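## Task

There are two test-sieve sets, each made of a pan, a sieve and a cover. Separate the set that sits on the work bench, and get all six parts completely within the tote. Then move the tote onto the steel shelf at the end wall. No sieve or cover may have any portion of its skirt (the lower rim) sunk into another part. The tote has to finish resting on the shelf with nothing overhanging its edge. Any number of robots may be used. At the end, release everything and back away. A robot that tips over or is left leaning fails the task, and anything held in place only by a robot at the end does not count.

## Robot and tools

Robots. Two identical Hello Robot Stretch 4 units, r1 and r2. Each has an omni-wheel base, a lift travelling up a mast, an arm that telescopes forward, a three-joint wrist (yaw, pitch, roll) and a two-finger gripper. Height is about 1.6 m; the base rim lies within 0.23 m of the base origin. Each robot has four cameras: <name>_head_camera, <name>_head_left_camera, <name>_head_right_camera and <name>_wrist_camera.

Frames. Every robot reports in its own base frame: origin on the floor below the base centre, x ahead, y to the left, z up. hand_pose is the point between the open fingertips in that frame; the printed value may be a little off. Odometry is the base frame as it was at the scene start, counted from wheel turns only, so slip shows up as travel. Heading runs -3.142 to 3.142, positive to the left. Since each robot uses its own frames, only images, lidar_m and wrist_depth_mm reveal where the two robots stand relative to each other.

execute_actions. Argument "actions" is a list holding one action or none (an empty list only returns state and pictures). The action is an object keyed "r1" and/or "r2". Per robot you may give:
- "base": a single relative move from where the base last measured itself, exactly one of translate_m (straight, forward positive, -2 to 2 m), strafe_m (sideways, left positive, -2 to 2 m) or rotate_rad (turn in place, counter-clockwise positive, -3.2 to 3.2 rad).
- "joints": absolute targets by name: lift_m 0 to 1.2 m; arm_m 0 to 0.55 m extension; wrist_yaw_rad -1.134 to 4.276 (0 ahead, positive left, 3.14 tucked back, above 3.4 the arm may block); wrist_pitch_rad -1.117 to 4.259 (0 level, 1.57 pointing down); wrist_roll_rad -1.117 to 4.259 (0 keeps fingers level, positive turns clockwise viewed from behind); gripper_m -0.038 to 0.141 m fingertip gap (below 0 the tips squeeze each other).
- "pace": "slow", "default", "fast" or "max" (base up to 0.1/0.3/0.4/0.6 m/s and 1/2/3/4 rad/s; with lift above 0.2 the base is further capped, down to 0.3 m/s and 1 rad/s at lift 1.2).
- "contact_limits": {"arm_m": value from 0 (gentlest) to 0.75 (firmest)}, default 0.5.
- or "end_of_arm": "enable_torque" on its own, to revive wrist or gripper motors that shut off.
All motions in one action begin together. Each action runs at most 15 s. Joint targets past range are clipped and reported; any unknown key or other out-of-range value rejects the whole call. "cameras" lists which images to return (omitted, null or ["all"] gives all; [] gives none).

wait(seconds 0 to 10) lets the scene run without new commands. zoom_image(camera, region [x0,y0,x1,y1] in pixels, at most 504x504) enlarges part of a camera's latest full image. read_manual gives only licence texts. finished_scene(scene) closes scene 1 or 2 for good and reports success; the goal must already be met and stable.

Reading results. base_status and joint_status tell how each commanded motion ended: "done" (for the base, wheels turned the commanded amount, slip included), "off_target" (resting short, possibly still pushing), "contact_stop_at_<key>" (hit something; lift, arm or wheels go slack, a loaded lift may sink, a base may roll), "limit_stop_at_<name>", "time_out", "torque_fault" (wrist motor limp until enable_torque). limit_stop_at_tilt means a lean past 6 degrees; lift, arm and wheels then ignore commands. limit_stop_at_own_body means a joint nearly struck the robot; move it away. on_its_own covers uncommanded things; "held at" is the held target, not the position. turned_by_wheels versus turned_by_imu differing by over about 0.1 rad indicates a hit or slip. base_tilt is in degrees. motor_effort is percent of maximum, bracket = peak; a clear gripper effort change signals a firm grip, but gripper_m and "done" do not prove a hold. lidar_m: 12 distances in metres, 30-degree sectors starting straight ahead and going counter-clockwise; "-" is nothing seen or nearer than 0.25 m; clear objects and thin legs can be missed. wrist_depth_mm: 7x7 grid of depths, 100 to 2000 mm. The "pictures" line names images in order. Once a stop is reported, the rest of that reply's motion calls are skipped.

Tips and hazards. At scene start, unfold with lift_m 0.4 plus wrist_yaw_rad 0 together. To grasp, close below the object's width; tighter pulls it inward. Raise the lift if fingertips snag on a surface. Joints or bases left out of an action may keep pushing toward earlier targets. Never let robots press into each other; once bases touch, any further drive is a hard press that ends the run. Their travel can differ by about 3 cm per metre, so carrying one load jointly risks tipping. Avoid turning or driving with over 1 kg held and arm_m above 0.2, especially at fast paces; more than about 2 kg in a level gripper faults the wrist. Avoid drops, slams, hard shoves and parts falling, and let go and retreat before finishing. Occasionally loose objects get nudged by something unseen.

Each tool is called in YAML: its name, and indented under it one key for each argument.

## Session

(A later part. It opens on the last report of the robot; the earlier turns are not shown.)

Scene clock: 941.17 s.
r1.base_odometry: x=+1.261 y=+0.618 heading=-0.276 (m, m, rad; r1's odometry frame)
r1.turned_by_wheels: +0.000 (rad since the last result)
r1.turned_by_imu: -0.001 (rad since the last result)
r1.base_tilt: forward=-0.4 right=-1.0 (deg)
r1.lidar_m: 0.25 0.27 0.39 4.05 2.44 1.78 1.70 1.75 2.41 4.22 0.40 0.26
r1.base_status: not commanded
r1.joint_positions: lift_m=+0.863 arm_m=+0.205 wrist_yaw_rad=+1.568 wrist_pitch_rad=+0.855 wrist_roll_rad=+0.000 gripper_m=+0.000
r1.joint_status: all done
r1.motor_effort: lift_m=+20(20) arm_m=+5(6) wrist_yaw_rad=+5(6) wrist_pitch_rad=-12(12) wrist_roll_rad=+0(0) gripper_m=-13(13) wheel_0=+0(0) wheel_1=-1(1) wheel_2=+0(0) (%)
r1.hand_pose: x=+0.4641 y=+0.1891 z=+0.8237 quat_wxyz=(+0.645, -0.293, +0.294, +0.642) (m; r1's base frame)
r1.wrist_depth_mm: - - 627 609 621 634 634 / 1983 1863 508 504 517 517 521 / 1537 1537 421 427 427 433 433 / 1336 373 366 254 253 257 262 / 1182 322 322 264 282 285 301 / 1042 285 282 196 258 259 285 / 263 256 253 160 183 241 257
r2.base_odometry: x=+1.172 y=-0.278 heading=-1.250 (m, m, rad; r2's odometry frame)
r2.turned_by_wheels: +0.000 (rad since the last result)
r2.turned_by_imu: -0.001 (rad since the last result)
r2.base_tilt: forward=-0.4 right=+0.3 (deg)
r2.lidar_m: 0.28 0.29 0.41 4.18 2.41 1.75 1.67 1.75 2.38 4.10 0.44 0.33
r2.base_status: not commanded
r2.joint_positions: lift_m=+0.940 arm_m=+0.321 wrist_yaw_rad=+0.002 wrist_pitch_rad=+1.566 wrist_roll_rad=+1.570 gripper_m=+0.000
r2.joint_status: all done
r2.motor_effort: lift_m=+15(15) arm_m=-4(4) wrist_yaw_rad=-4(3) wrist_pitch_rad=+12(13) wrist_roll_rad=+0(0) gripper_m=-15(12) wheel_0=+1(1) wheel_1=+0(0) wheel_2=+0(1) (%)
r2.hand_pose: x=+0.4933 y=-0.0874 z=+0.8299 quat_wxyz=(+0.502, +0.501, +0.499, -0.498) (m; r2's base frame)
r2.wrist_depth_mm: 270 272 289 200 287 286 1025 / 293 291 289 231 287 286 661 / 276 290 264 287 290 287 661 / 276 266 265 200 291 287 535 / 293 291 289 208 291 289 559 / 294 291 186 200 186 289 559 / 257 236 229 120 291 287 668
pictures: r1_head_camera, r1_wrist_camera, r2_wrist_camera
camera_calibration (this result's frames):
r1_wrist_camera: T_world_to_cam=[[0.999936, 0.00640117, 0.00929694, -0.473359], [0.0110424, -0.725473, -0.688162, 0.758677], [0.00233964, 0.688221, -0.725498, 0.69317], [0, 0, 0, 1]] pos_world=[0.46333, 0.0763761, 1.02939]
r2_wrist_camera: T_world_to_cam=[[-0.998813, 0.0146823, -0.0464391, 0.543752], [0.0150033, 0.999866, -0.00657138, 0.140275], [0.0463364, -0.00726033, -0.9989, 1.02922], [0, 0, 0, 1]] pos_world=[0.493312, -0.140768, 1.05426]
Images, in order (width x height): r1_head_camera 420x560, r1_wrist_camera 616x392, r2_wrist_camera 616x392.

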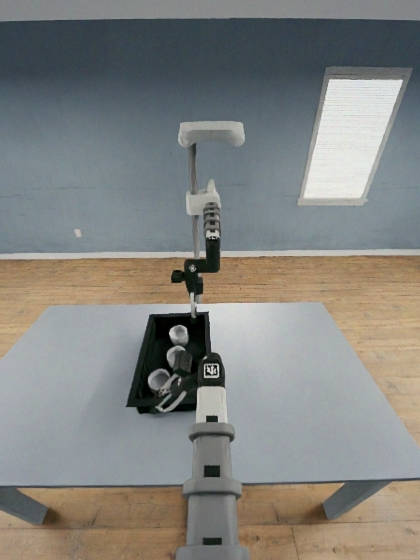

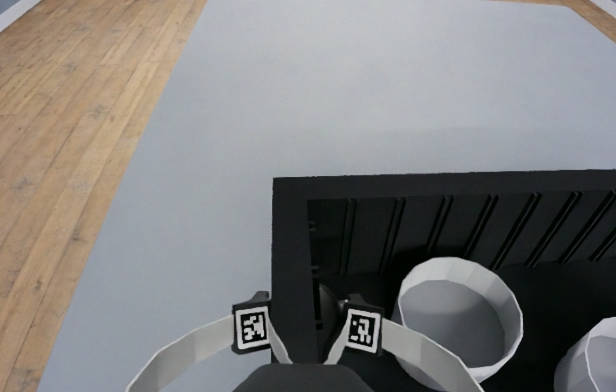

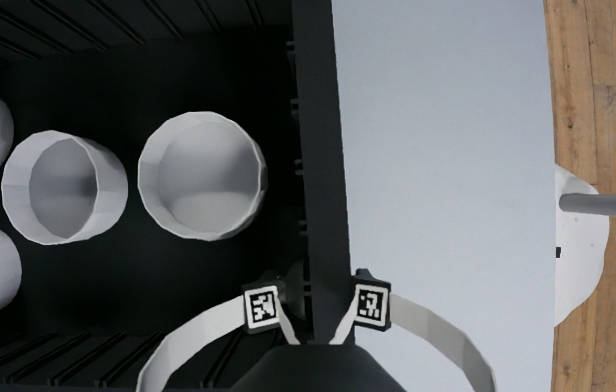

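execute_actions:
  actions:
    - {"r1": {"joints": {"gripper_m": -0.012}, "pace": "default"}, "r2": {"joints": {"arm_m": 0.326, "gripper_m": -0.012}, "pace": "default"}}
  cameras: []

execute_actions:
  actions:
    - {"r1": {"joints": {"lift_m": 0.903}, "pace": "slow"}, "r2": {"joints": {"lift_m": 0.98}, "pace": "slow"}}
  cameras: ["r1_wrist_camera", "r2_wrist_camera", "r1_head_camera", "r2_head_right_camera"]

Scene clock: 952.73 s.
r1.base_odometry: x=+1.261 y=+0.618 heading=-0.276 (m, m, rad; r1's odometry frame)
r1.turned_by_wheels: +0.000 (rad since the last result)
r1.turned_by_imu: -0.001 (rad since the last result)
r1.base_tilt: forward=-0.4 right=-1.0 (deg)
r1.lidar_m: 0.25 0.28 0.39 4.08 2.45 1.78 1.69 1.77 2.42 4.24 0.40 0.29
r1.base_status: not commanded
r1.joint_positions: lift_m=+0.863 arm_m=+0.205 wrist_yaw_rad=+1.569 wrist_pitch_rad=+0.855 wrist_roll_rad=+0.000 gripper_m=-0.011
r1.joint_status: all done
r1.motor_effort: lift_m=+20(20) arm_m=+5(4) wrist_yaw_rad=+3(5) wrist_pitch_rad=-12(13) wrist_roll_rad=+1(0) gripper_m=-16(16) wheel_0=+0(0) wheel_1=-1(1) wheel_2=+0(0) (%)
r1.hand_pose: x=+0.4639 y=+0.1891 z=+0.8236 quat_wxyz=(+0.644, -0.293, +0.293, +0.643) (m; r1's base frame)
r1.wrist_depth_mm: - - 634 615 627 634 634 / 1921 1921 504 504 512 517 517 / 1576 1537 427 427 427 427 430 / 1366 375 366 250 250 255 258 / 1205 317 320 230 278 282 300 / 1042 283 278 193 256 257 281 / 265 254 220 156 181 239 254
r2.base_odometry: x=+1.172 y=-0.278 heading=-1.250 (m, m, rad; r2's odometry frame)
r2.turned_by_wheels: +0.000 (rad since the last result)
r2.turned_by_imu: -0.001 (rad since the last result)
r2.base_tilt: forward=-0.5 right=+0.3 (deg)
r2.lidar_m: 0.26 0.29 0.39 4.19 2.41 1.75 1.67 1.74 2.39 4.11 0.42 0.28
r2.base_status: not commanded
r2.joint_positions: lift_m=+0.940 arm_m=+0.325 wrist_yaw_rad=+0.001 wrist_pitch_rad=+1.567 wrist_roll_rad=+1.570 gripper_m=-0.012
r2.joint_status: all done
r2.motor_effort: lift_m=+15(15) arm_m=+4(2) wrist_yaw_rad=-3(3) wrist_pitch_rad=+7(11) wrist_roll_rad=+0(0) gripper_m=-16(10) wheel_0=+1(1) wheel_1=+0(0) wheel_2=+0(1) (%)
r2.hand_pose: x=+0.4973 y=-0.0874 z=+0.8299 quat_wxyz=(+0.501, +0.500, +0.500, -0.499) (m; r2's base frame)
r2.wrist_depth_mm: 268 272 286 198 287 286 661 / 291 289 286 231 289 287 668 / 272 289 263 285 289 289 668 / 272 263 262 197 290 287 535 / 290 289 286 211 291 289 559 / 290 289 185 197 184 289 559 / 258 224 236 127 291 290 668
pictures: none
No camera images: the call's "cameras" was empty. Leave "cameras" out to get every camera's image.

Scene clock: 953.90 s.
r1.base_odometry: x=+1.261 y=+0.618 heading=-0.276 (m, m, rad; r1's odometry frame)
r1.turned_by_wheels: +0.000 (rad since the last result)
r1.turned_by_imu: +0.000 (rad since the last result)
r1.base_tilt: forward=-0.3 right=-0.9 (deg)
r1.lidar_m: 0.25 0.29 0.40 4.06 2.45 1.76 1.68 1.78 2.40 4.25 0.41 0.28
r1.base_status: not commanded
r1.joint_positions: lift_m=+0.903 arm_m=+0.205 wrist_yaw_rad=+1.569 wrist_pitch_rad=+0.855 wrist_roll_rad=+0.000 gripper_m=-0.011
r1.joint_status: all done
r1.motor_effort: lift_m=+26(26) arm_m=+5(5) wrist_yaw_rad=+3(2) wrist_pitch_rad=-12(13) wrist_roll_rad=+1(1) gripper_m=-16(16) wheel_0=+0(0) wheel_1=-1(1) wheel_2=+0(0) (%)
r1.hand_pose: x=+0.4639 y=+0.1891 z=+0.8631 quat_wxyz=(+0.644, -0.293, +0.293, +0.643) (m; r1's base frame)
r1.wrist_depth_mm: - - 741 715 707 723 741 / - - 585 574 580 580 597 / 1618 1708 488 488 488 488 492 / 1430 1366 418 250 251 256 259 / 1255 375 370 229 278 279 301 / 1118 327 322 194 256 256 279 / 1025 290 236 156 181 238 255
r2.base_odometry: x=+1.172 y=-0.278 heading=-1.250 (m, m, rad; r2's odometry frame)
r2.turned_by_wheels: +0.000 (rad since the last result)
r2.turned_by_imu: +0.000 (rad since the last result)
r2.base_tilt: forward=-0.5 right=+0.3 (deg)
r2.lidar_m: 0.28 0.29 0.40 4.19 2.40 1.75 1.67 1.73 2.44 4.11 0.43 0.31
r2.base_status: not commanded
r2.joint_positions: lift_m=+0.979 arm_m=+0.325 wrist_yaw_rad=+0.001 wrist_pitch_rad=+1.567 wrist_roll_rad=+1.570 gripper_m=-0.012
r2.joint_status: all done
r2.motor_effort: lift_m=+24(26) arm_m=+4(4) wrist_yaw_rad=-4(3) wrist_pitch_rad=+6(7) wrist_roll_rad=+1(0) gripper_m=-17(16) wheel_0=+1(1) wheel_1=+0(0) wheel_2=+0(1) (%)
r2.hand_pose: x=+0.4973 y=-0.0874 z=+0.8692 quat_wxyz=(+0.501, +0.500, +0.500, -0.499) (m; r2's base frame)
r2.wrist_depth_mm: 268 272 285 197 327 324 1078 / 291 289 286 232 327 324 1078 / 272 289 262 283 329 325 1078 / 273 264 262 197 329 327 878 / 290 289 286 210 330 327 878 / 290 289 186 197 185 329 891 / 258 224 236 127 332 329 1118
pictures: r1_head_camera, r1_wrist_camera, r2_head_right_camera, r2_wrist_camera
camera_calibration (this result's frames):
r1_wrist_camera: T_world_to_cam=[[0.999925, 0.00774134, 0.009497, -0.473938], [0.0121516, -0.725784, -0.687816, 0.785036], [0.00156815, 0.687879, -0.725823, 0.722465], [0, 0, 0, 1]] pos_world=[0.46323, 0.0764663, 1.06884]
r2_wrist_camera: T_world_to_cam=[[-0.9989, 0.01475, -0.0445037, 0.547877], [0.0150585, 0.999865, -0.00660342, 0.140476], [0.0444003, -0.00726631, -0.998987, 1.06934], [0, 0, 0, 1]] pos_world=[0.49768, -0.140768, 1.09356]
Images, in order (width x height): r1_head_camera 420x560, r1_wrist_camera 616x392, r2_head_right_camera 420x672, r2_wrist_camera 616x392.

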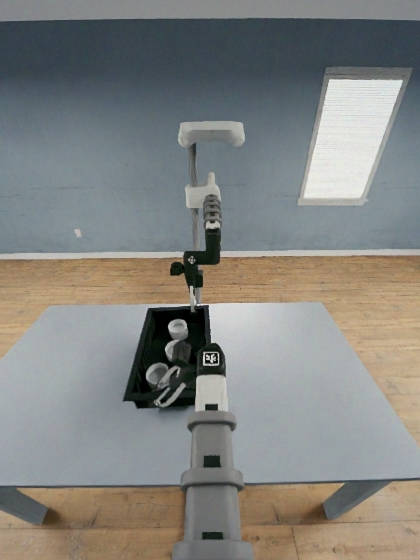

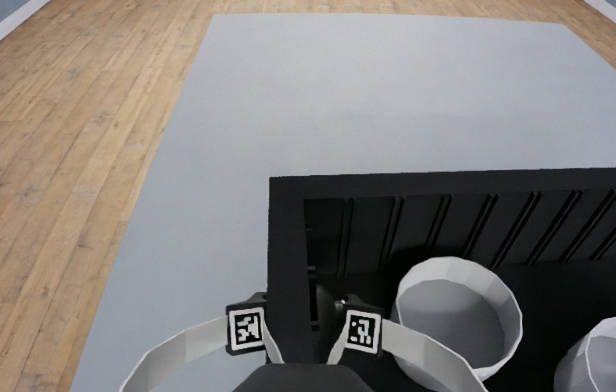

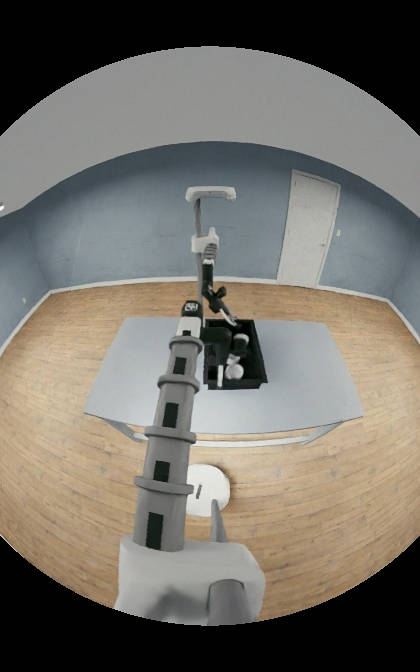

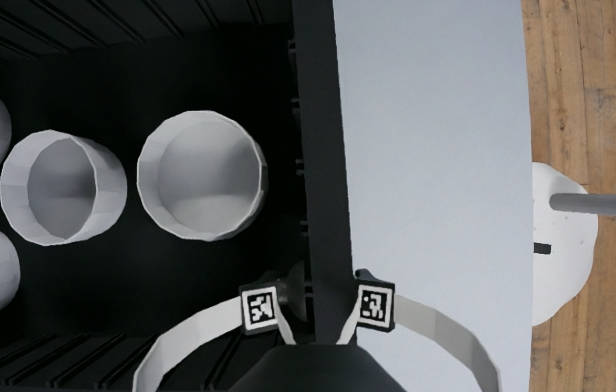

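execute_actions:
  actions:
    - {"r1": {"base": {"strafe_m": 0.6}, "pace": "default"}, "r2": {"base": {"strafe_m": -0.6}, "pace": "default"}}
  cameras: ["r1_wrist_camera", "r2_wrist_camera", "r1_head_camera"]

Scene clock: 963.90 s.
r1.base_odometry: x=+1.424 y=+1.196 heading=-0.276 (m, m, rad; r1's odometry frame)
r1.turned_by_wheels: +0.000 (rad since the last result)
r1.turned_by_imu: +0.000 (rad since the last result)
r1.base_tilt: forward=-0.4 right=-1.0 (deg)
r1.lidar_m: 0.26 0.27 0.37 3.42 2.47 1.76 1.70 1.78 2.43 1.13 0.39 0.27
r1.base_status: done
r1.joint_positions: lift_m=+0.903 arm_m=+0.205 wrist_yaw_rad=+1.569 wrist_pitch_rad=+0.855 wrist_roll_rad=+0.000 gripper_m=-0.011
r1.joint_status: not commanded
r1.motor_effort: lift_m=+25(26) arm_m=+5(4) wrist_yaw_rad=+2(3) wrist_pitch_rad=-13(14) wrist_roll_rad=+0(2) gripper_m=-18(17) wheel_0=+0(10) wheel_1=+0(10) wheel_2=+0(1) (%)
r1.hand_pose: x=+0.4638 y=+0.1891 z=+0.8632 quat_wxyz=(+0.644, -0.293, +0.293, +0.643) (m; r1's base frame)
r1.wrist_depth_mm: - - - - - - - / - - - - - - - / 1661 1708 1618 1661 1708 1708 1661 / 1397 1464 1464 250 250 254 258 / 1229 1281 1281 230 277 279 300 / 1118 325 320 193 257 256 279 / 1008 291 236 156 180 240 254
r2.base_odometry: x=+0.602 y=-0.468 heading=-1.250 (m, m, rad; r2's odometry frame)
r2.turned_by_wheels: +0.000 (rad since the last result)
r2.turned_by_imu: -0.001 (rad since the last result)
r2.base_tilt: forward=-0.4 right=+0.3 (deg)
r2.lidar_m: 0.25 0.28 0.40 1.15 2.40 1.73 1.66 1.73 2.40 3.50 3.61 0.32
r2.base_status: done
r2.joint_positions: lift_m=+0.980 arm_m=+0.325 wrist_yaw_rad=+0.001 wrist_pitch_rad=+1.568 wrist_roll_rad=+1.570 gripper_m=-0.012
r2.joint_status: not commanded
r2.motor_effort: lift_m=+23(23) arm_m=+4(4) wrist_yaw_rad=-3(3) wrist_pitch_rad=+5(7) wrist_roll_rad=+1(0) gripper_m=-16(17) wheel_0=-1(9) wheel_1=+0(10) wheel_2=+0(1) (%)
r2.hand_pose: x=+0.4970 y=-0.0874 z=+0.8693 quat_wxyz=(+0.501, +0.500, +0.500, -0.499) (m; r2's base frame)
r2.wrist_depth_mm: 270 272 285 197 327 325 1078 / 291 289 286 231 329 325 1078 / 272 287 262 285 327 329 1098 / 272 263 262 197 329 327 878 / 291 289 286 211 330 329 878 / 290 289 185 197 182 329 891 / 257 224 236 126 332 329 1098
pictures: r1_head_camera, r1_wrist_camera, r2_wrist_camera
camera_calibration (this result's frames):
r1_wrist_camera: T_world_to_cam=[[0.999919, 0.00837733, 0.00955082, -0.473995], [0.0126501, -0.725874, -0.687712, 0.784803], [0.0011715, 0.687777, -0.725921, 0.722798], [0, 0, 0, 1]] pos_world=[0.463182, 0.0765143, 1.06894]
r2_wrist_camera: T_world_to_cam=[[-0.998925, 0.0150785, -0.0438417, 0.547133], [0.0153829, 0.99986, -0.00661437, 0.140328], [0.0437359, -0.00728167, -0.999017, 1.06978], [0, 0, 0, 1]] pos_world=[0.497598, -0.140769, 1.09364]
Images, in order (width x height): r1_head_camera 420x560, r1_wrist_camera 616x392, r2_wrist_camera 616x392.

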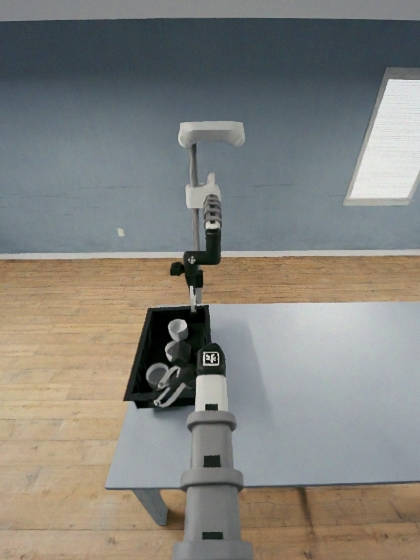

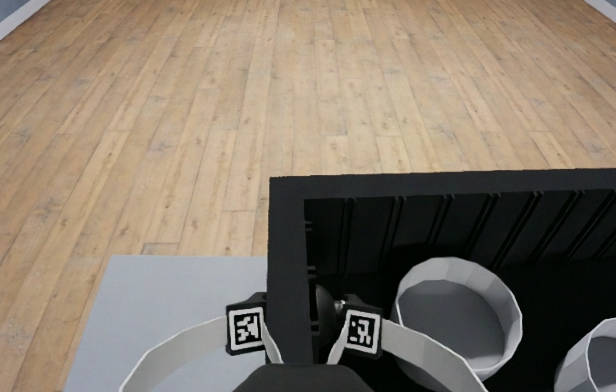

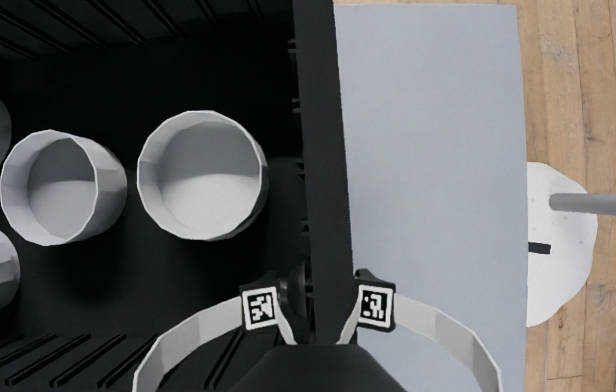

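execute_actions:
  actions:
    - {"r1": {"base": {"strafe_m": 1.5}, "pace": "default"}, "r2": {"base": {"strafe_m": -1.5}, "pace": "default"}}
  cameras: ["r1_wrist_camera", "r2_wrist_camera", "r1_head_camera"]

Scene clock: 977.77 s.
r1.base_odometry: x=+1.834 y=+2.639 heading=-0.276 (m, m, rad; r1's odometry frame)
r1.turned_by_wheels: +0.000 (rad since the last result)
r1.turned_by_imu: +0.001 (rad since the last result)
r1.base_tilt: forward=-0.4 right=-1.0 (deg)
r1.lidar_m: 0.44 0.52 2.02 1.94 2.48 1.79 1.70 1.78 2.46 1.23 1.25 3.14
r1.base_status: done
r1.joint_positions: lift_m=+0.903 arm_m=+0.205 wrist_yaw_rad=+1.569 wrist_pitch_rad=+0.856 wrist_roll_rad=+0.000 gripper_m=-0.011
r1.joint_status: not commanded
r1.motor_effort: lift_m=+24(24) arm_m=+5(5) wrist_yaw_rad=+3(2) wrist_pitch_rad=-14(15) wrist_roll_rad=+1(1) gripper_m=-17(17) wheel_0=+1(8) wheel_1=+0(12) wheel_2=+0(3) (%)
r1.hand_pose: x=+0.4638 y=+0.1891 z=+0.8632 quat_wxyz=(+0.644, -0.293, +0.293, +0.643) (m; r1's base frame)
r1.wrist_depth_mm: - - - - - - - / - - - - - - - / 1708 1708 1708 1708 1708 1756 1618 / 1430 1430 1464 251 251 254 258 / 1229 1281 1308 230 277 279 300 / 1118 1098 1078 194 260 257 282 / 1025 1008 591 156 180 240 256
r2.base_odometry: x=-0.821 y=-0.941 heading=-1.250 (m, m, rad; r2's odometry frame)
r2.turned_by_wheels: +0.000 (rad since the last result)
r2.turned_by_imu: -0.002 (rad since the last result)
r2.base_tilt: forward=-0.4 right=+0.3 (deg)
r2.lidar_m: 0.50 3.17 1.22 1.24 2.34 1.76 1.64 1.72 2.39 1.96 2.07 0.50
r2.base_status: done
r2.joint_positions: lift_m=+0.980 arm_m=+0.325 wrist_yaw_rad=+0.001 wrist_pitch_rad=+1.568 wrist_roll_rad=+1.570 gripper_m=-0.012
r2.joint_status: not commanded
r2.motor_effort: lift_m=+22(22) arm_m=+4(4) wrist_yaw_rad=-2(3) wrist_pitch_rad=+4(5) wrist_roll_rad=+0(1) gripper_m=-18(16) wheel_0=-2(8) wheel_1=+0(6) wheel_2=+0(1) (%)
r2.hand_pose: x=+0.4970 y=-0.0874 z=+0.8693 quat_wxyz=(+0.501, +0.500, +0.500, -0.499) (m; r2's base frame)
r2.wrist_depth_mm: 270 271 286 197 1098 1098 1098 / 291 289 285 231 1098 1098 1098 / 272 287 262 285 1098 1098 1098 / 272 263 263 198 1098 878 866 / 290 289 286 210 1098 904 878 / 291 290 185 197 185 878 878 / 256 224 235 126 1118 1098 1098
pictures: r1_head_camera, r1_wrist_camera, r2_wrist_camera
camera_calibration (this result's frames):
r1_wrist_camera: T_world_to_cam=[[0.999919, 0.00840202, 0.00954963, -0.473994], [0.0126671, -0.725958, -0.687623, 0.78472], [0.00115521, 0.687688, -0.726005, 0.722917], [0, 0, 0, 1]] pos_world=[0.463181, 0.0765149, 1.06896]
r2_wrist_camera: T_world_to_cam=[[-0.998932, 0.0152211, -0.0436307, 0.546903], [0.0155243, 0.999858, -0.00661786, 0.140262], [0.0435238, -0.00728812, -0.999026, 1.06991], [0, 0, 0, 1]] pos_world=[0.497575, -0.140769, 1.09365]
Images, in order (width x height): r1_head_camera 420x560, r1_wrist_camera 616x392, r2_wrist_camera 616x392.

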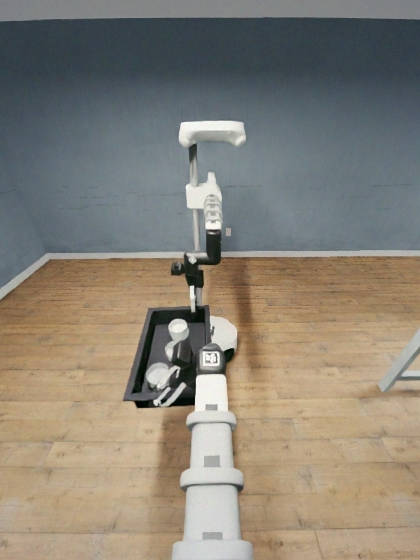

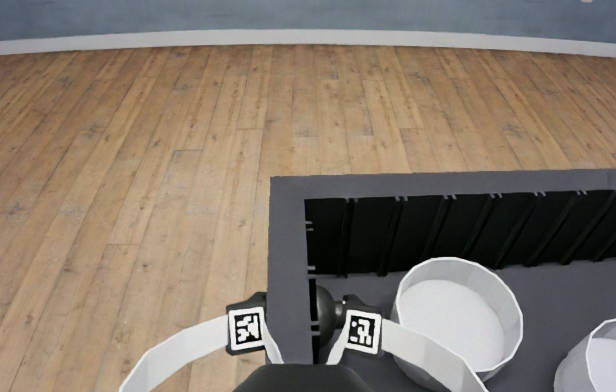

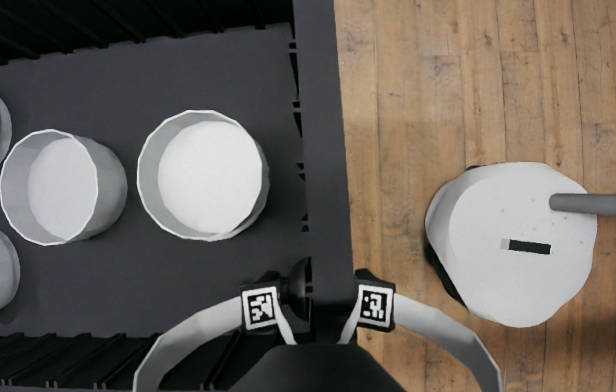

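execute_actions:
  actions:
    - {"r1": {"base": {"strafe_m": 1.45}, "pace": "default"}, "r2": {"base": {"strafe_m": -1.45}, "pace": "default"}}
  cameras: ["r1_wrist_camera", "r2_wrist_camera", "r1_head_camera", "r2_head_camera"]

Scene clock: 989.00 s.
r1.base_odometry: x=+2.229 y=+4.034 heading=-0.276 (m, m, rad; r1's odometry frame)
r1.turned_by_wheels: +0.000 (rad since the last result)
r1.turned_by_imu: +0.000 (rad since the last result)
r1.base_tilt: forward=-0.3 right=-1.0 (deg)
r1.lidar_m: 0.45 0.50 0.51 0.77 0.97 1.31 1.71 1.80 2.44 2.68 2.77 3.10
r1.base_status: done
r1.joint_positions: lift_m=+0.903 arm_m=+0.205 wrist_yaw_rad=+1.569 wrist_pitch_rad=+0.856 wrist_roll_rad=+0.000 gripper_m=-0.011
r1.joint_status: not commanded
r1.motor_effort: lift_m=+24(24) arm_m=+4(5) wrist_yaw_rad=+3(3) wrist_pitch_rad=-13(15) wrist_roll_rad=+2(0) gripper_m=-17(18) wheel_0=-1(9) wheel_1=+0(10) wheel_2=+0(5) (%)
r1.hand_pose: x=+0.4639 y=+0.1890 z=+0.8631 quat_wxyz=(+0.644, -0.293, +0.294, +0.643) (m; r1's base frame)
r1.wrist_depth_mm: 854 854 715 707 715 732 723 / 960 609 574 585 580 591 597 / 1078 521 525 525 525 525 530 / 1255 1229 1229 250 252 254 258 / 1255 1229 1281 224 278 279 297 / 1118 1138 1098 193 257 255 279 / 1008 1008 585 157 180 240 255
r2.base_odometry: x=-2.197 y=-1.398 heading=-1.250 (m, m, rad; r2's odometry frame)
r2.turned_by_wheels: +0.000 (rad since the last result)
r2.turned_by_imu: -0.001 (rad since the last result)
r2.base_tilt: forward=-0.4 right=+0.4 (deg)
r2.lidar_m: 0.53 3.20 2.75 2.66 2.40 1.70 1.63 1.39 1.01 0.94 0.53 0.50
r2.base_status: done
r2.joint_positions: lift_m=+0.980 arm_m=+0.325 wrist_yaw_rad=+0.001 wrist_pitch_rad=+1.567 wrist_roll_rad=+1.570 gripper_m=-0.012
r2.joint_status: not commanded
r2.motor_effort: lift_m=+22(22) arm_m=+4(4) wrist_yaw_rad=-2(2) wrist_pitch_rad=+8(9) wrist_roll_rad=+0(1) gripper_m=-14(18) wheel_0=-1(9) wheel_1=+1(9) wheel_2=+1(1) (%)
r2.hand_pose: x=+0.4974 y=-0.0874 z=+0.8693 quat_wxyz=(+0.501, +0.500, +0.500, -0.499) (m; r2's base frame)
r2.wrist_depth_mm: 268 272 285 198 1098 1098 1098 / 291 289 287 231 1098 1098 1098 / 272 290 263 285 1098 1098 1078 / 272 263 262 196 1118 878 878 / 291 289 286 211 1118 878 866 / 291 289 185 197 184 891 878 / 256 224 236 128 1118 1098 1098
pictures: r1_head_camera, r1_wrist_camera, r2_head_camera, r2_wrist_camera
camera_calibration (this result's frames):
r1_wrist_camera: T_world_to_cam=[[0.999924, 0.00777301, 0.00954873, -0.473998], [0.0122096, -0.726035, -0.687549, 0.784819], [0.00158839, 0.687614, -0.726075, 0.722835], [0, 0, 0, 1]] pos_world=[0.463231, 0.0764588, 1.06896]
r2_wrist_camera: T_world_to_cam=[[-0.998868, 0.0152222, -0.0450644, 0.548561], [0.0155348, 0.999858, -0.00659414, 0.140229], [0.0449576, -0.00728674, -0.998962, 1.06912], [0, 0, 0, 1]] pos_world=[0.497696, -0.140769, 1.09366]
Images, in order (width x height): r1_head_camera 420x560, r1_wrist_camera 616x392, r2_head_camera 420x560, r2_wrist_camera 616x392.

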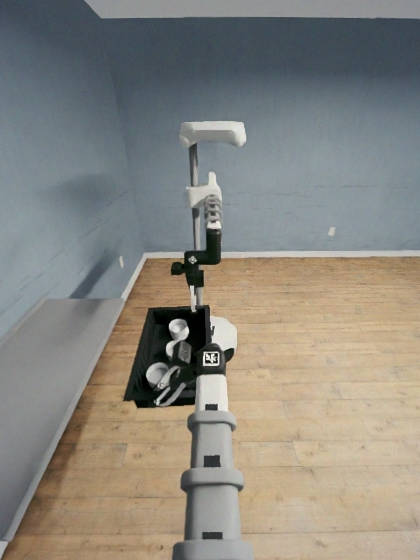

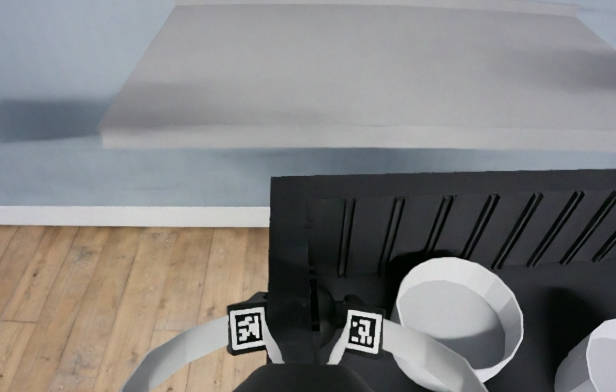

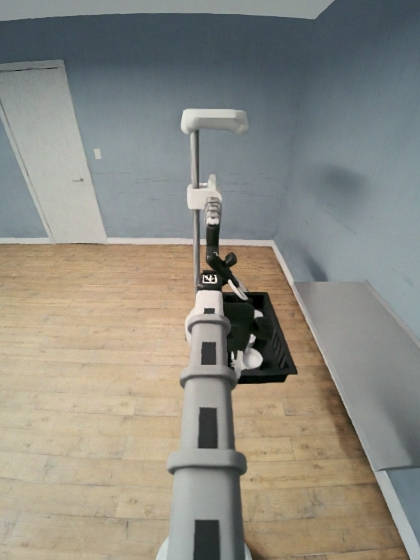

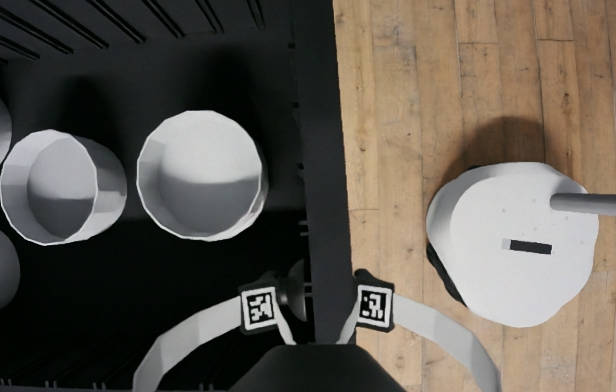

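execute_actions:
  actions:
    - {"r1": {"base": {"strafe_m": 0.565}, "pace": "default"}, "r2": {"base": {"strafe_m": -0.565}, "pace": "default"}}
  cameras: ["r1_wrist_camera", "r2_wrist_camera", "r1_head_right_camera", "r2_head_left_camera"]

Scene clock: 1005.53 s.
r1.base_odometry: x=+2.384 y=+4.577 heading=-0.277 (m, m, rad; r1's odometry frame)
r1.turned_by_wheels: +0.000 (rad since the last result)
r1.turned_by_imu: -0.001 (rad since the last result)
r1.base_tilt: forward=-0.4 right=-1.0 (deg)
r1.lidar_m: 0.25 0.25 0.25 0.36 0.37 0.55 1.50 1.79 2.50 3.24 3.37 3.13
r1.base_status: done
r1.joint_positions: lift_m=+0.903 arm_m=+0.205 wrist_yaw_rad=+1.568 wrist_pitch_rad=+0.856 wrist_roll_rad=+0.000 gripper_m=-0.011
r1.joint_status: not commanded
r1.motor_effort: lift_m=+24(24) arm_m=+5(5) wrist_yaw_rad=+4(4) wrist_pitch_rad=-14(15) wrist_roll_rad=+2(0) gripper_m=-17(16) wheel_0=-1(8) wheel_1=+0(7) wheel_2=+0(5) (%)
r1.hand_pose: x=+0.4640 y=+0.1890 z=+0.8632 quat_wxyz=(+0.644, -0.293, +0.294, +0.643) (m; r1's base frame)
r1.wrist_depth_mm: 306 307 310 310 310 309 309 / 338 340 342 345 343 343 342 / 382 389 389 392 389 392 389 / 418 407 407 250 251 253 257 / 364 366 368 224 278 279 296 / 324 327 322 194 256 257 281 / 296 290 236 158 180 241 253
r2.base_odometry: x=-2.733 y=-1.577 heading=-1.250 (m, m, rad; r2's odometry frame)
r2.turned_by_wheels: +0.000 (rad since the last result)
r2.turned_by_imu: -0.001 (rad since the last result)
r2.base_tilt: forward=-0.4 right=+0.3 (deg)
r2.lidar_m: 0.25 3.17 3.34 3.22 2.34 1.72 1.64 0.58 0.40 0.37 0.36 0.25
r2.base_status: done
r2.joint_positions: lift_m=+0.980 arm_m=+0.325 wrist_yaw_rad=+0.001 wrist_pitch_rad=+1.566 wrist_roll_rad=+1.570 gripper_m=-0.012
r2.joint_status: not commanded
r2.motor_effort: lift_m=+22(22) arm_m=+4(4) wrist_yaw_rad=-2(2) wrist_pitch_rad=+10(9) wrist_roll_rad=+0(0) gripper_m=-18(15) wheel_0=-3(8) wheel_1=+0(8) wheel_2=+1(2) (%)
r2.hand_pose: x=+0.4976 y=-0.0874 z=+0.8693 quat_wxyz=(+0.502, +0.501, +0.499, -0.498) (m; r2's base frame)
r2.wrist_depth_mm: 270 273 286 197 327 325 322 / 291 289 287 232 329 324 324 / 272 287 263 285 329 327 325 / 272 262 263 197 329 329 325 / 290 289 287 211 330 329 325 / 290 289 186 197 186 329 329 / 256 225 236 128 332 330 329
pictures: r1_head_right_camera, r1_wrist_camera, r2_head_left_camera, r2_wrist_camera
camera_calibration (this result's frames):
r1_wrist_camera: T_world_to_cam=[[0.999926, 0.00760288, 0.00954871, -0.474003], [0.0120861, -0.726033, -0.687554, 0.784877], [0.00170529, 0.687618, -0.726071, 0.722794], [0, 0, 0, 1]] pos_world=[0.463249, 0.076444, 1.06897]
r2_wrist_camera: T_world_to_cam=[[-0.998849, 0.0151296, -0.0455076, 0.54909], [0.015445, 0.999859, -0.0065868, 0.140264], [0.0454015, -0.00728209, -0.998942, 1.06888], [0, 0, 0, 1]] pos_world=[0.497762, -0.140768, 1.09366]
Images, in order (width x height): r1_head_right_camera 420x672, r1_wrist_camera 616x392, r2_head_left_camera 420x672, r2_wrist_camera 616x392.

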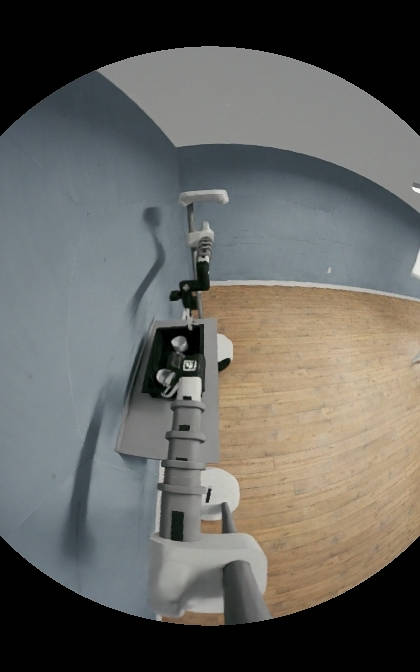

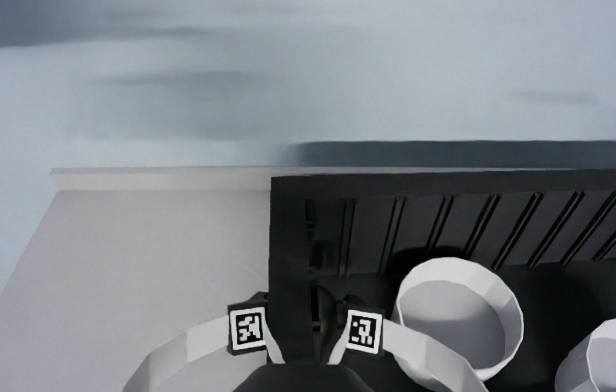

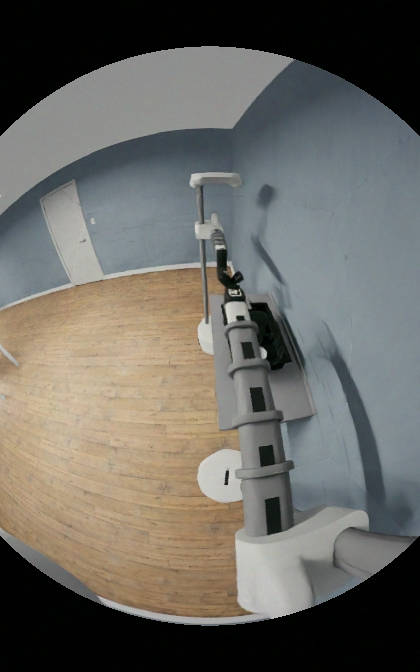

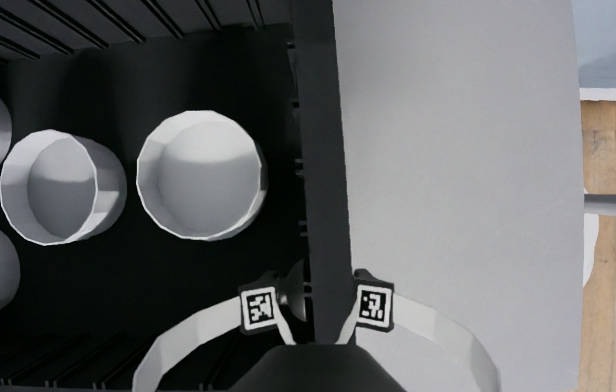

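execute_actions:
  actions:
    - {"r1": {"joints": {"lift_m": 0.862}, "pace": "slow"}, "r2": {"joints": {"lift_m": 0.939}, "pace": "slow"}}
  cameras: []

execute_actions:
  actions:
    - {"r1": {"joints": {"gripper_m": 0.05}, "pace": "slow"}, "r2": {"joints": {"gripper_m": 0.055}, "pace": "slow"}}
  cameras: ["r1_wrist_camera", "r2_wrist_camera"]

Scene clock: 1012.77 s.
r1.base_odometry: x=+2.384 y=+4.577 heading=-0.277 (m, m, rad; r1's odometry frame)
r1.turned_by_wheels: +0.000 (rad since the last result)
r1.turned_by_imu: -0.001 (rad since the last result)
r1.base_tilt: forward=-0.4 right=-1.0 (deg)
r1.lidar_m: 0.25 0.25 0.25 0.34 0.38 0.51 1.48 1.82 2.49 3.23 3.38 3.13
r1.base_status: not commanded
r1.joint_positions: lift_m=+0.862 arm_m=+0.205 wrist_yaw_rad=+1.568 wrist_pitch_rad=+0.856 wrist_roll_rad=+0.000 gripper_m=-0.011
r1.joint_status: all done
r1.motor_effort: lift_m=+20(24) arm_m=+4(5) wrist_yaw_rad=+3(3) wrist_pitch_rad=-15(14) wrist_roll_rad=+1(2) gripper_m=-17(16) wheel_0=-1(1) wheel_1=+0(0) wheel_2=+0(0) (%)
r1.hand_pose: x=+0.4640 y=+0.1890 z=+0.8225 quat_wxyz=(+0.644, -0.293, +0.294, +0.643) (m; r1's base frame)
r1.wrist_depth_mm: 304 306 312 312 309 310 310 / 338 342 343 345 345 345 343 / 379 382 384 382 384 384 384 / 359 364 364 248 250 253 257 / 314 319 320 224 278 279 298 / 281 282 279 193 257 256 279 / 255 252 217 158 179 239 255
r2.base_odometry: x=-2.733 y=-1.577 heading=-1.250 (m, m, rad; r2's odometry frame)
r2.turned_by_wheels: +0.000 (rad since the last result)
r2.turned_by_imu: -0.001 (rad since the last result)
r2.base_tilt: forward=-0.5 right=+0.3 (deg)
r2.lidar_m: 0.25 3.18 3.36 3.23 2.34 1.71 1.62 0.55 0.37 0.34 0.36 0.27
r2.base_status: not commanded
r2.joint_positions: lift_m=+0.939 arm_m=+0.325 wrist_yaw_rad=+0.001 wrist_pitch_rad=+1.566 wrist_roll_rad=+1.570 gripper_m=-0.012
r2.joint_status: all done
r2.motor_effort: lift_m=+14(25) arm_m=+4(4) wrist_yaw_rad=-1(2) wrist_pitch_rad=+9(8) wrist_roll_rad=+1(0) gripper_m=-16(18) wheel_0=-2(2) wheel_1=+0(0) wheel_2=+0(0) (%)
r2.hand_pose: x=+0.4976 y=-0.0874 z=+0.8289 quat_wxyz=(+0.502, +0.501, +0.499, -0.498) (m; r2's base frame)
r2.wrist_depth_mm: 268 272 285 197 286 283 282 / 290 289 286 231 287 285 283 / 273 289 263 283 289 286 285 / 272 264 262 197 289 286 285 / 291 290 286 210 290 287 287 / 291 289 185 197 186 287 287 / 257 224 236 128 290 287 287
pictures: none
No camera images: the call's "cameras" was empty. Leave "cameras" out to get every camera's image.

Scene clock: 1015.27 s.
r1.base_odometry: x=+2.384 y=+4.577 heading=-0.277 (m, m, rad; r1's odometry frame)
r1.turned_by_wheels: +0.000 (rad since the last result)
r1.turned_by_imu: -0.001 (rad since the last result)
r1.base_tilt: forward=-0.3 right=-1.0 (deg)
r1.lidar_m: 0.25 0.25 0.27 0.36 0.38 0.52 1.49 1.80 2.47 3.24 3.36 3.13
r1.base_status: not commanded
r1.joint_positions: lift_m=+0.862 arm_m=+0.205 wrist_yaw_rad=+1.570 wrist_pitch_rad=+0.852 wrist_roll_rad=+0.000 gripper_m=+0.050
r1.joint_status: all done
r1.motor_effort: lift_m=+20(21) arm_m=+4(5) wrist_yaw_rad=+1(4) wrist_pitch_rad=-3(14) wrist_roll_rad=+1(1) gripper_m=-4(18) wheel_0=-1(1) wheel_1=+0(0) wheel_2=+0(0) (%)
r1.hand_pose: x=+0.4638 y=+0.1899 z=+0.8232 quat_wxyz=(+0.644, -0.292, +0.292, +0.644) (m; r1's base frame)
r1.wrist_depth_mm: 307 306 307 310 309 307 309 / 338 342 342 342 345 340 340 / 382 379 384 382 384 387 387 / 364 366 366 254 254 256 258 / 320 324 324 268 283 283 297 / 283 285 210 274 218 260 282 / 256 255 254 144 238 242 259
r2.base_odometry: x=-2.733 y=-1.577 heading=-1.250 (m, m, rad; r2's odometry frame)
r2.turned_by_wheels: +0.000 (rad since the last result)
r2.turned_by_imu: -0.001 (rad since the last result)
r2.base_tilt: forward=-0.5 right=+0.4 (deg)
r2.lidar_m: 0.25 3.16 3.38 3.22 2.38 1.68 1.62 0.56 0.40 0.36 0.34 0.25
r2.base_status: not commanded
r2.joint_positions: lift_m=+0.939 arm_m=+0.325 wrist_yaw_rad=+0.001 wrist_pitch_rad=+1.570 wrist_roll_rad=+1.570 gripper_m=+0.055
r2.joint_status: all done
r2.motor_effort: lift_m=+15(15) arm_m=+4(4) wrist_yaw_rad=-1(2) wrist_pitch_rad=+2(9) wrist_roll_rad=+0(1) gripper_m=-2(17) wheel_0=-2(2) wheel_1=+0(0) wheel_2=+0(0) (%)
r2.hand_pose: x=+0.4967 y=-0.0874 z=+0.8289 quat_wxyz=(+0.501, +0.500, +0.500, -0.499) (m; r2's base frame)
r2.wrist_depth_mm: 272 276 289 230 287 285 283 / 293 291 289 232 289 286 285 / 274 293 266 287 290 287 286 / 276 272 265 202 290 289 286 / 296 294 293 254 290 289 287 / 297 294 200 204 192 290 287 / 246 234 234 120 291 290 287
pictures: r1_wrist_camera, r2_wrist_camera
camera_calibration (this result's frames):
r1_wrist_camera: T_world_to_cam=[[0.999917, 0.00861044, 0.00958513, -0.473651], [0.0128464, -0.723492, -0.690213, 0.759374], [0.000991736, 0.690279, -0.723543, 0.690883], [0, 0, 0, 1]] pos_world=[0.463171, 0.0765783, 1.02855]
r2_wrist_camera: T_world_to_cam=[[-0.998975, 0.0156414, -0.0424822, 0.543935], [0.0159373, 0.999851, -0.00663685, 0.13981], [0.042372, -0.0073071, -0.999075, 1.03016], [0, 0, 0, 1]] pos_world=[0.497499, -0.140769, 1.05325]
Images, in order (width x height): r1_wrist_camera 616x392, r2_wrist_camera 616x392.

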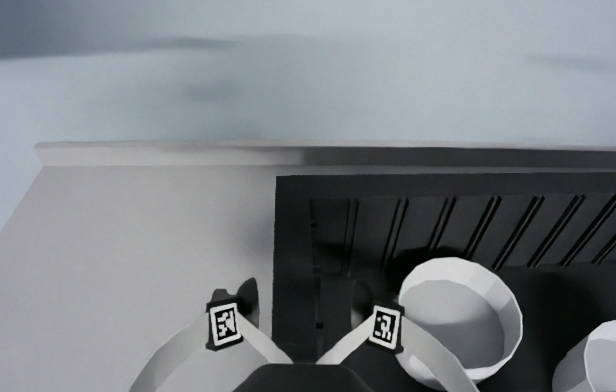

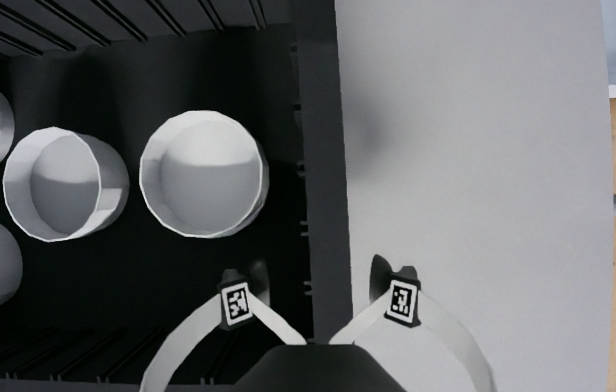

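execute_actions:
  actions:
    - {"r1": {"joints": {"lift_m": 0.96}, "pace": "default"}, "r2": {"joints": {"lift_m": 1.04}, "pace": "default"}}
  cameras: []

execute_actions:
  actions:
    - {"r1": {"base": {"strafe_m": -0.5}, "joints": {"arm_m": 0.0}, "pace": "default"}, "r2": {"base": {"strafe_m": 0.5}, "joints": {"arm_m": 0.0}, "pace": "default"}}
  cameras: ["r1_head_camera", "r2_head_camera", "r1_wrist_camera"]

Scene clock: 1024.07 s.
r1.base_odometry: x=+2.384 y=+4.577 heading=-0.277 (m, m, rad; r1's odometry frame)
r1.turned_by_wheels: +0.000 (rad since the last result)
r1.turned_by_imu: -0.001 (rad since the last result)
r1.base_tilt: forward=-0.4 right=-1.0 (deg)
r1.lidar_m: 0.25 0.25 0.26 0.35 0.39 0.52 1.50 1.82 2.43 3.25 3.36 3.10
r1.base_status: not commanded
r1.joint_positions: lift_m=+0.960 arm_m=+0.205 wrist_yaw_rad=+1.570 wrist_pitch_rad=+0.852 wrist_roll_rad=+0.000 gripper_m=+0.050
r1.joint_status: all done
r1.motor_effort: lift_m=+23(20) arm_m=+5(5) wrist_yaw_rad=+1(1) wrist_pitch_rad=-3(4) wrist_roll_rad=+1(1) gripper_m=-4(4) wheel_0=-1(1) wheel_1=+0(0) wheel_2=+0(0) (%)
r1.hand_pose: x=+0.4638 y=+0.1899 z=+0.9209 quat_wxyz=(+0.644, -0.292, +0.292, +0.644) (m; r1's base frame)
r1.wrist_depth_mm: 306 304 307 309 310 307 307 / 334 340 342 342 345 345 338 / 384 384 389 389 387 389 389 / 445 442 445 445 445 449 449 / 496 439 439 442 449 442 336 / 387 389 210 324 219 362 368 / 351 347 349 144 325 347 353
r2.base_odometry: x=-2.733 y=-1.577 heading=-1.250 (m, m, rad; r2's odometry frame)
r2.turned_by_wheels: +0.000 (rad since the last result)
r2.turned_by_imu: -0.001 (rad since the last result)
r2.base_tilt: forward=-0.5 right=+0.4 (deg)
r2.lidar_m: 0.25 3.18 3.36 3.22 2.38 1.73 1.63 0.58 0.39 0.35 0.35 0.25
r2.base_status: not commanded
r2.joint_positions: lift_m=+1.040 arm_m=+0.325 wrist_yaw_rad=+0.000 wrist_pitch_rad=+1.570 wrist_roll_rad=+1.570 gripper_m=+0.055
r2.joint_status: all done
r2.motor_effort: lift_m=+21(24) arm_m=+4(4) wrist_yaw_rad=-1(1) wrist_pitch_rad=+0(0) wrist_roll_rad=+0(0) gripper_m=+0(5) wheel_0=-2(2) wheel_1=+0(0) wheel_2=+0(0) (%)
r2.hand_pose: x=+0.4966 y=-0.0874 z=+0.9294 quat_wxyz=(+0.501, +0.500, +0.500, -0.499) (m; r2's base frame)
r2.wrist_depth_mm: 307 307 304 306 389 384 615 / 375 394 392 389 389 387 854 / 379 394 389 389 389 387 1138 / 399 377 368 389 392 389 891 / 375 397 394 392 392 389 931 / 364 359 200 310 192 389 1160 / 404 402 397 120 394 392 1160
pictures: none
No camera images: the call's "cameras" was empty. Leave "cameras" out to get every camera's image.

Scene clock: 1027.07 s.
r1.base_odometry: x=+2.247 y=+4.096 heading=-0.277 (m, m, rad; r1's odometry frame)
r1.turned_by_wheels: +0.000 (rad since the last result)
r1.turned_by_imu: -0.002 (rad since the last result)
r1.base_tilt: forward=-0.4 right=-1.0 (deg)
r1.lidar_m: 1.10 0.61 0.43 0.74 0.89 1.25 1.70 1.81 2.44 2.76 2.85 3.14
r1.base_status: done
r1.joint_positions: lift_m=+0.960 arm_m=+0.002 wrist_yaw_rad=+1.570 wrist_pitch_rad=+0.852 wrist_roll_rad=+0.000 gripper_m=+0.050
r1.joint_status: all done
r1.motor_effort: lift_m=+22(24) arm_m=-5(8) wrist_yaw_rad=+0(1) wrist_pitch_rad=-2(3) wrist_roll_rad=+0(0) gripper_m=-4(5) wheel_0=+0(7) wheel_1=+0(10) wheel_2=+0(0) (%)
r1.hand_pose: x=+0.2601 y=+0.1899 z=+0.9210 quat_wxyz=(+0.644, -0.292, +0.292, +0.644) (m; r1's base frame)
r1.wrist_depth_mm: 778 798 798 788 788 732 683 / 866 878 878 691 676 634 691 / 976 1008 976 580 585 544 539 / 1138 1160 1182 521 521 525 525 / 1255 1308 1281 1281 1308 1308 1308 / 1160 1182 211 1205 219 1205 1205 / 1078 1042 1078 144 1042 1078 1078
r2.base_odometry: x=-2.259 y=-1.419 heading=-1.250 (m, m, rad; r2's odometry frame)
r2.turned_by_wheels: +0.000 (rad since the last result)
r2.turned_by_imu: -0.001 (rad since the last result)
r2.base_tilt: forward=-0.5 right=+0.3 (deg)
r2.lidar_m: 1.01 3.18 2.79 2.68 2.37 1.71 1.63 1.27 0.92 0.87 0.51 0.65
r2.base_status: done
r2.joint_positions: lift_m=+1.040 arm_m=+0.001 wrist_yaw_rad=+0.000 wrist_pitch_rad=+1.570 wrist_roll_rad=+1.570 gripper_m=+0.055
r2.joint_status: all done
r2.motor_effort: lift_m=+21(22) arm_m=-5(2) wrist_yaw_rad=+2(0) wrist_pitch_rad=+0(1) wrist_roll_rad=-1(0) gripper_m=-3(7) wheel_0=+2(7) wheel_1=+1(7) wheel_2=+0(1) (%)
r2.hand_pose: x=+0.1719 y=-0.0874 z=+0.9295 quat_wxyz=(+0.500, +0.500, +0.500, -0.500) (m; r2's base frame)
r2.wrist_depth_mm: 1205 1182 1160 1182 1160 1160 1160 / 1182 1182 1182 1182 1160 1160 1160 / 1205 1182 1182 1160 1160 1138 1160 / 1205 1182 1182 1182 946 1160 1160 / 1205 1182 1182 976 946 1138 1182 / 1229 1229 200 1182 192 1182 1182 / 1229 1205 1205 120 1160 1182 1138
pictures: r1_head_camera, r1_wrist_camera, r2_head_camera
camera_calibration (this result's frames):
r1_wrist_camera: T_world_to_cam=[[0.999915, 0.00886891, 0.00953876, -0.270902], [0.0130016, -0.723358, -0.69035, 0.829662], [0.000777288, 0.690416, -0.723412, 0.76177], [0, 0, 0, 1]] pos_world=[0.2595, 0.076608, 1.12642]
Images, in order (width x height): r1_head_camera 420x560, r1_wrist_camera 616x392, r2_head_camera 420x560.

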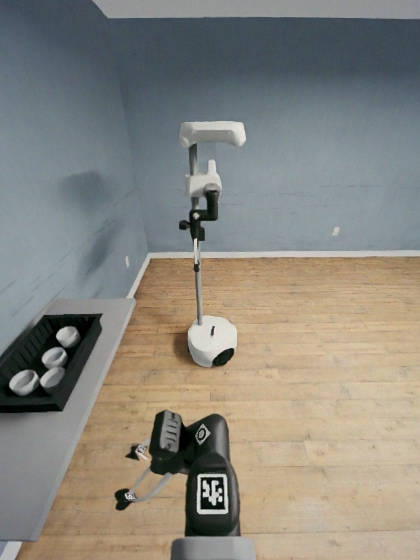

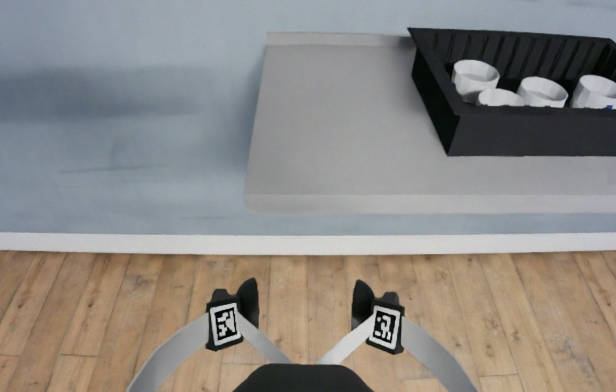

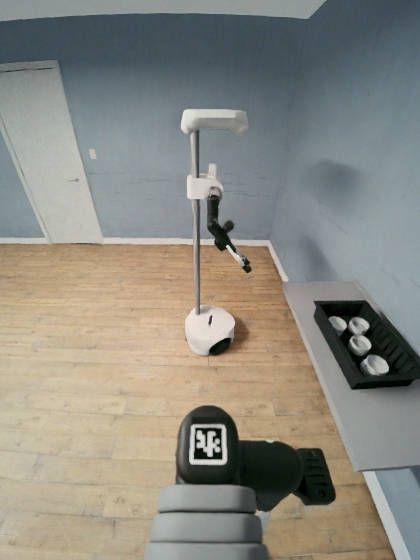

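finished_scene:
  scene: 1

The scene is finished: the task was done.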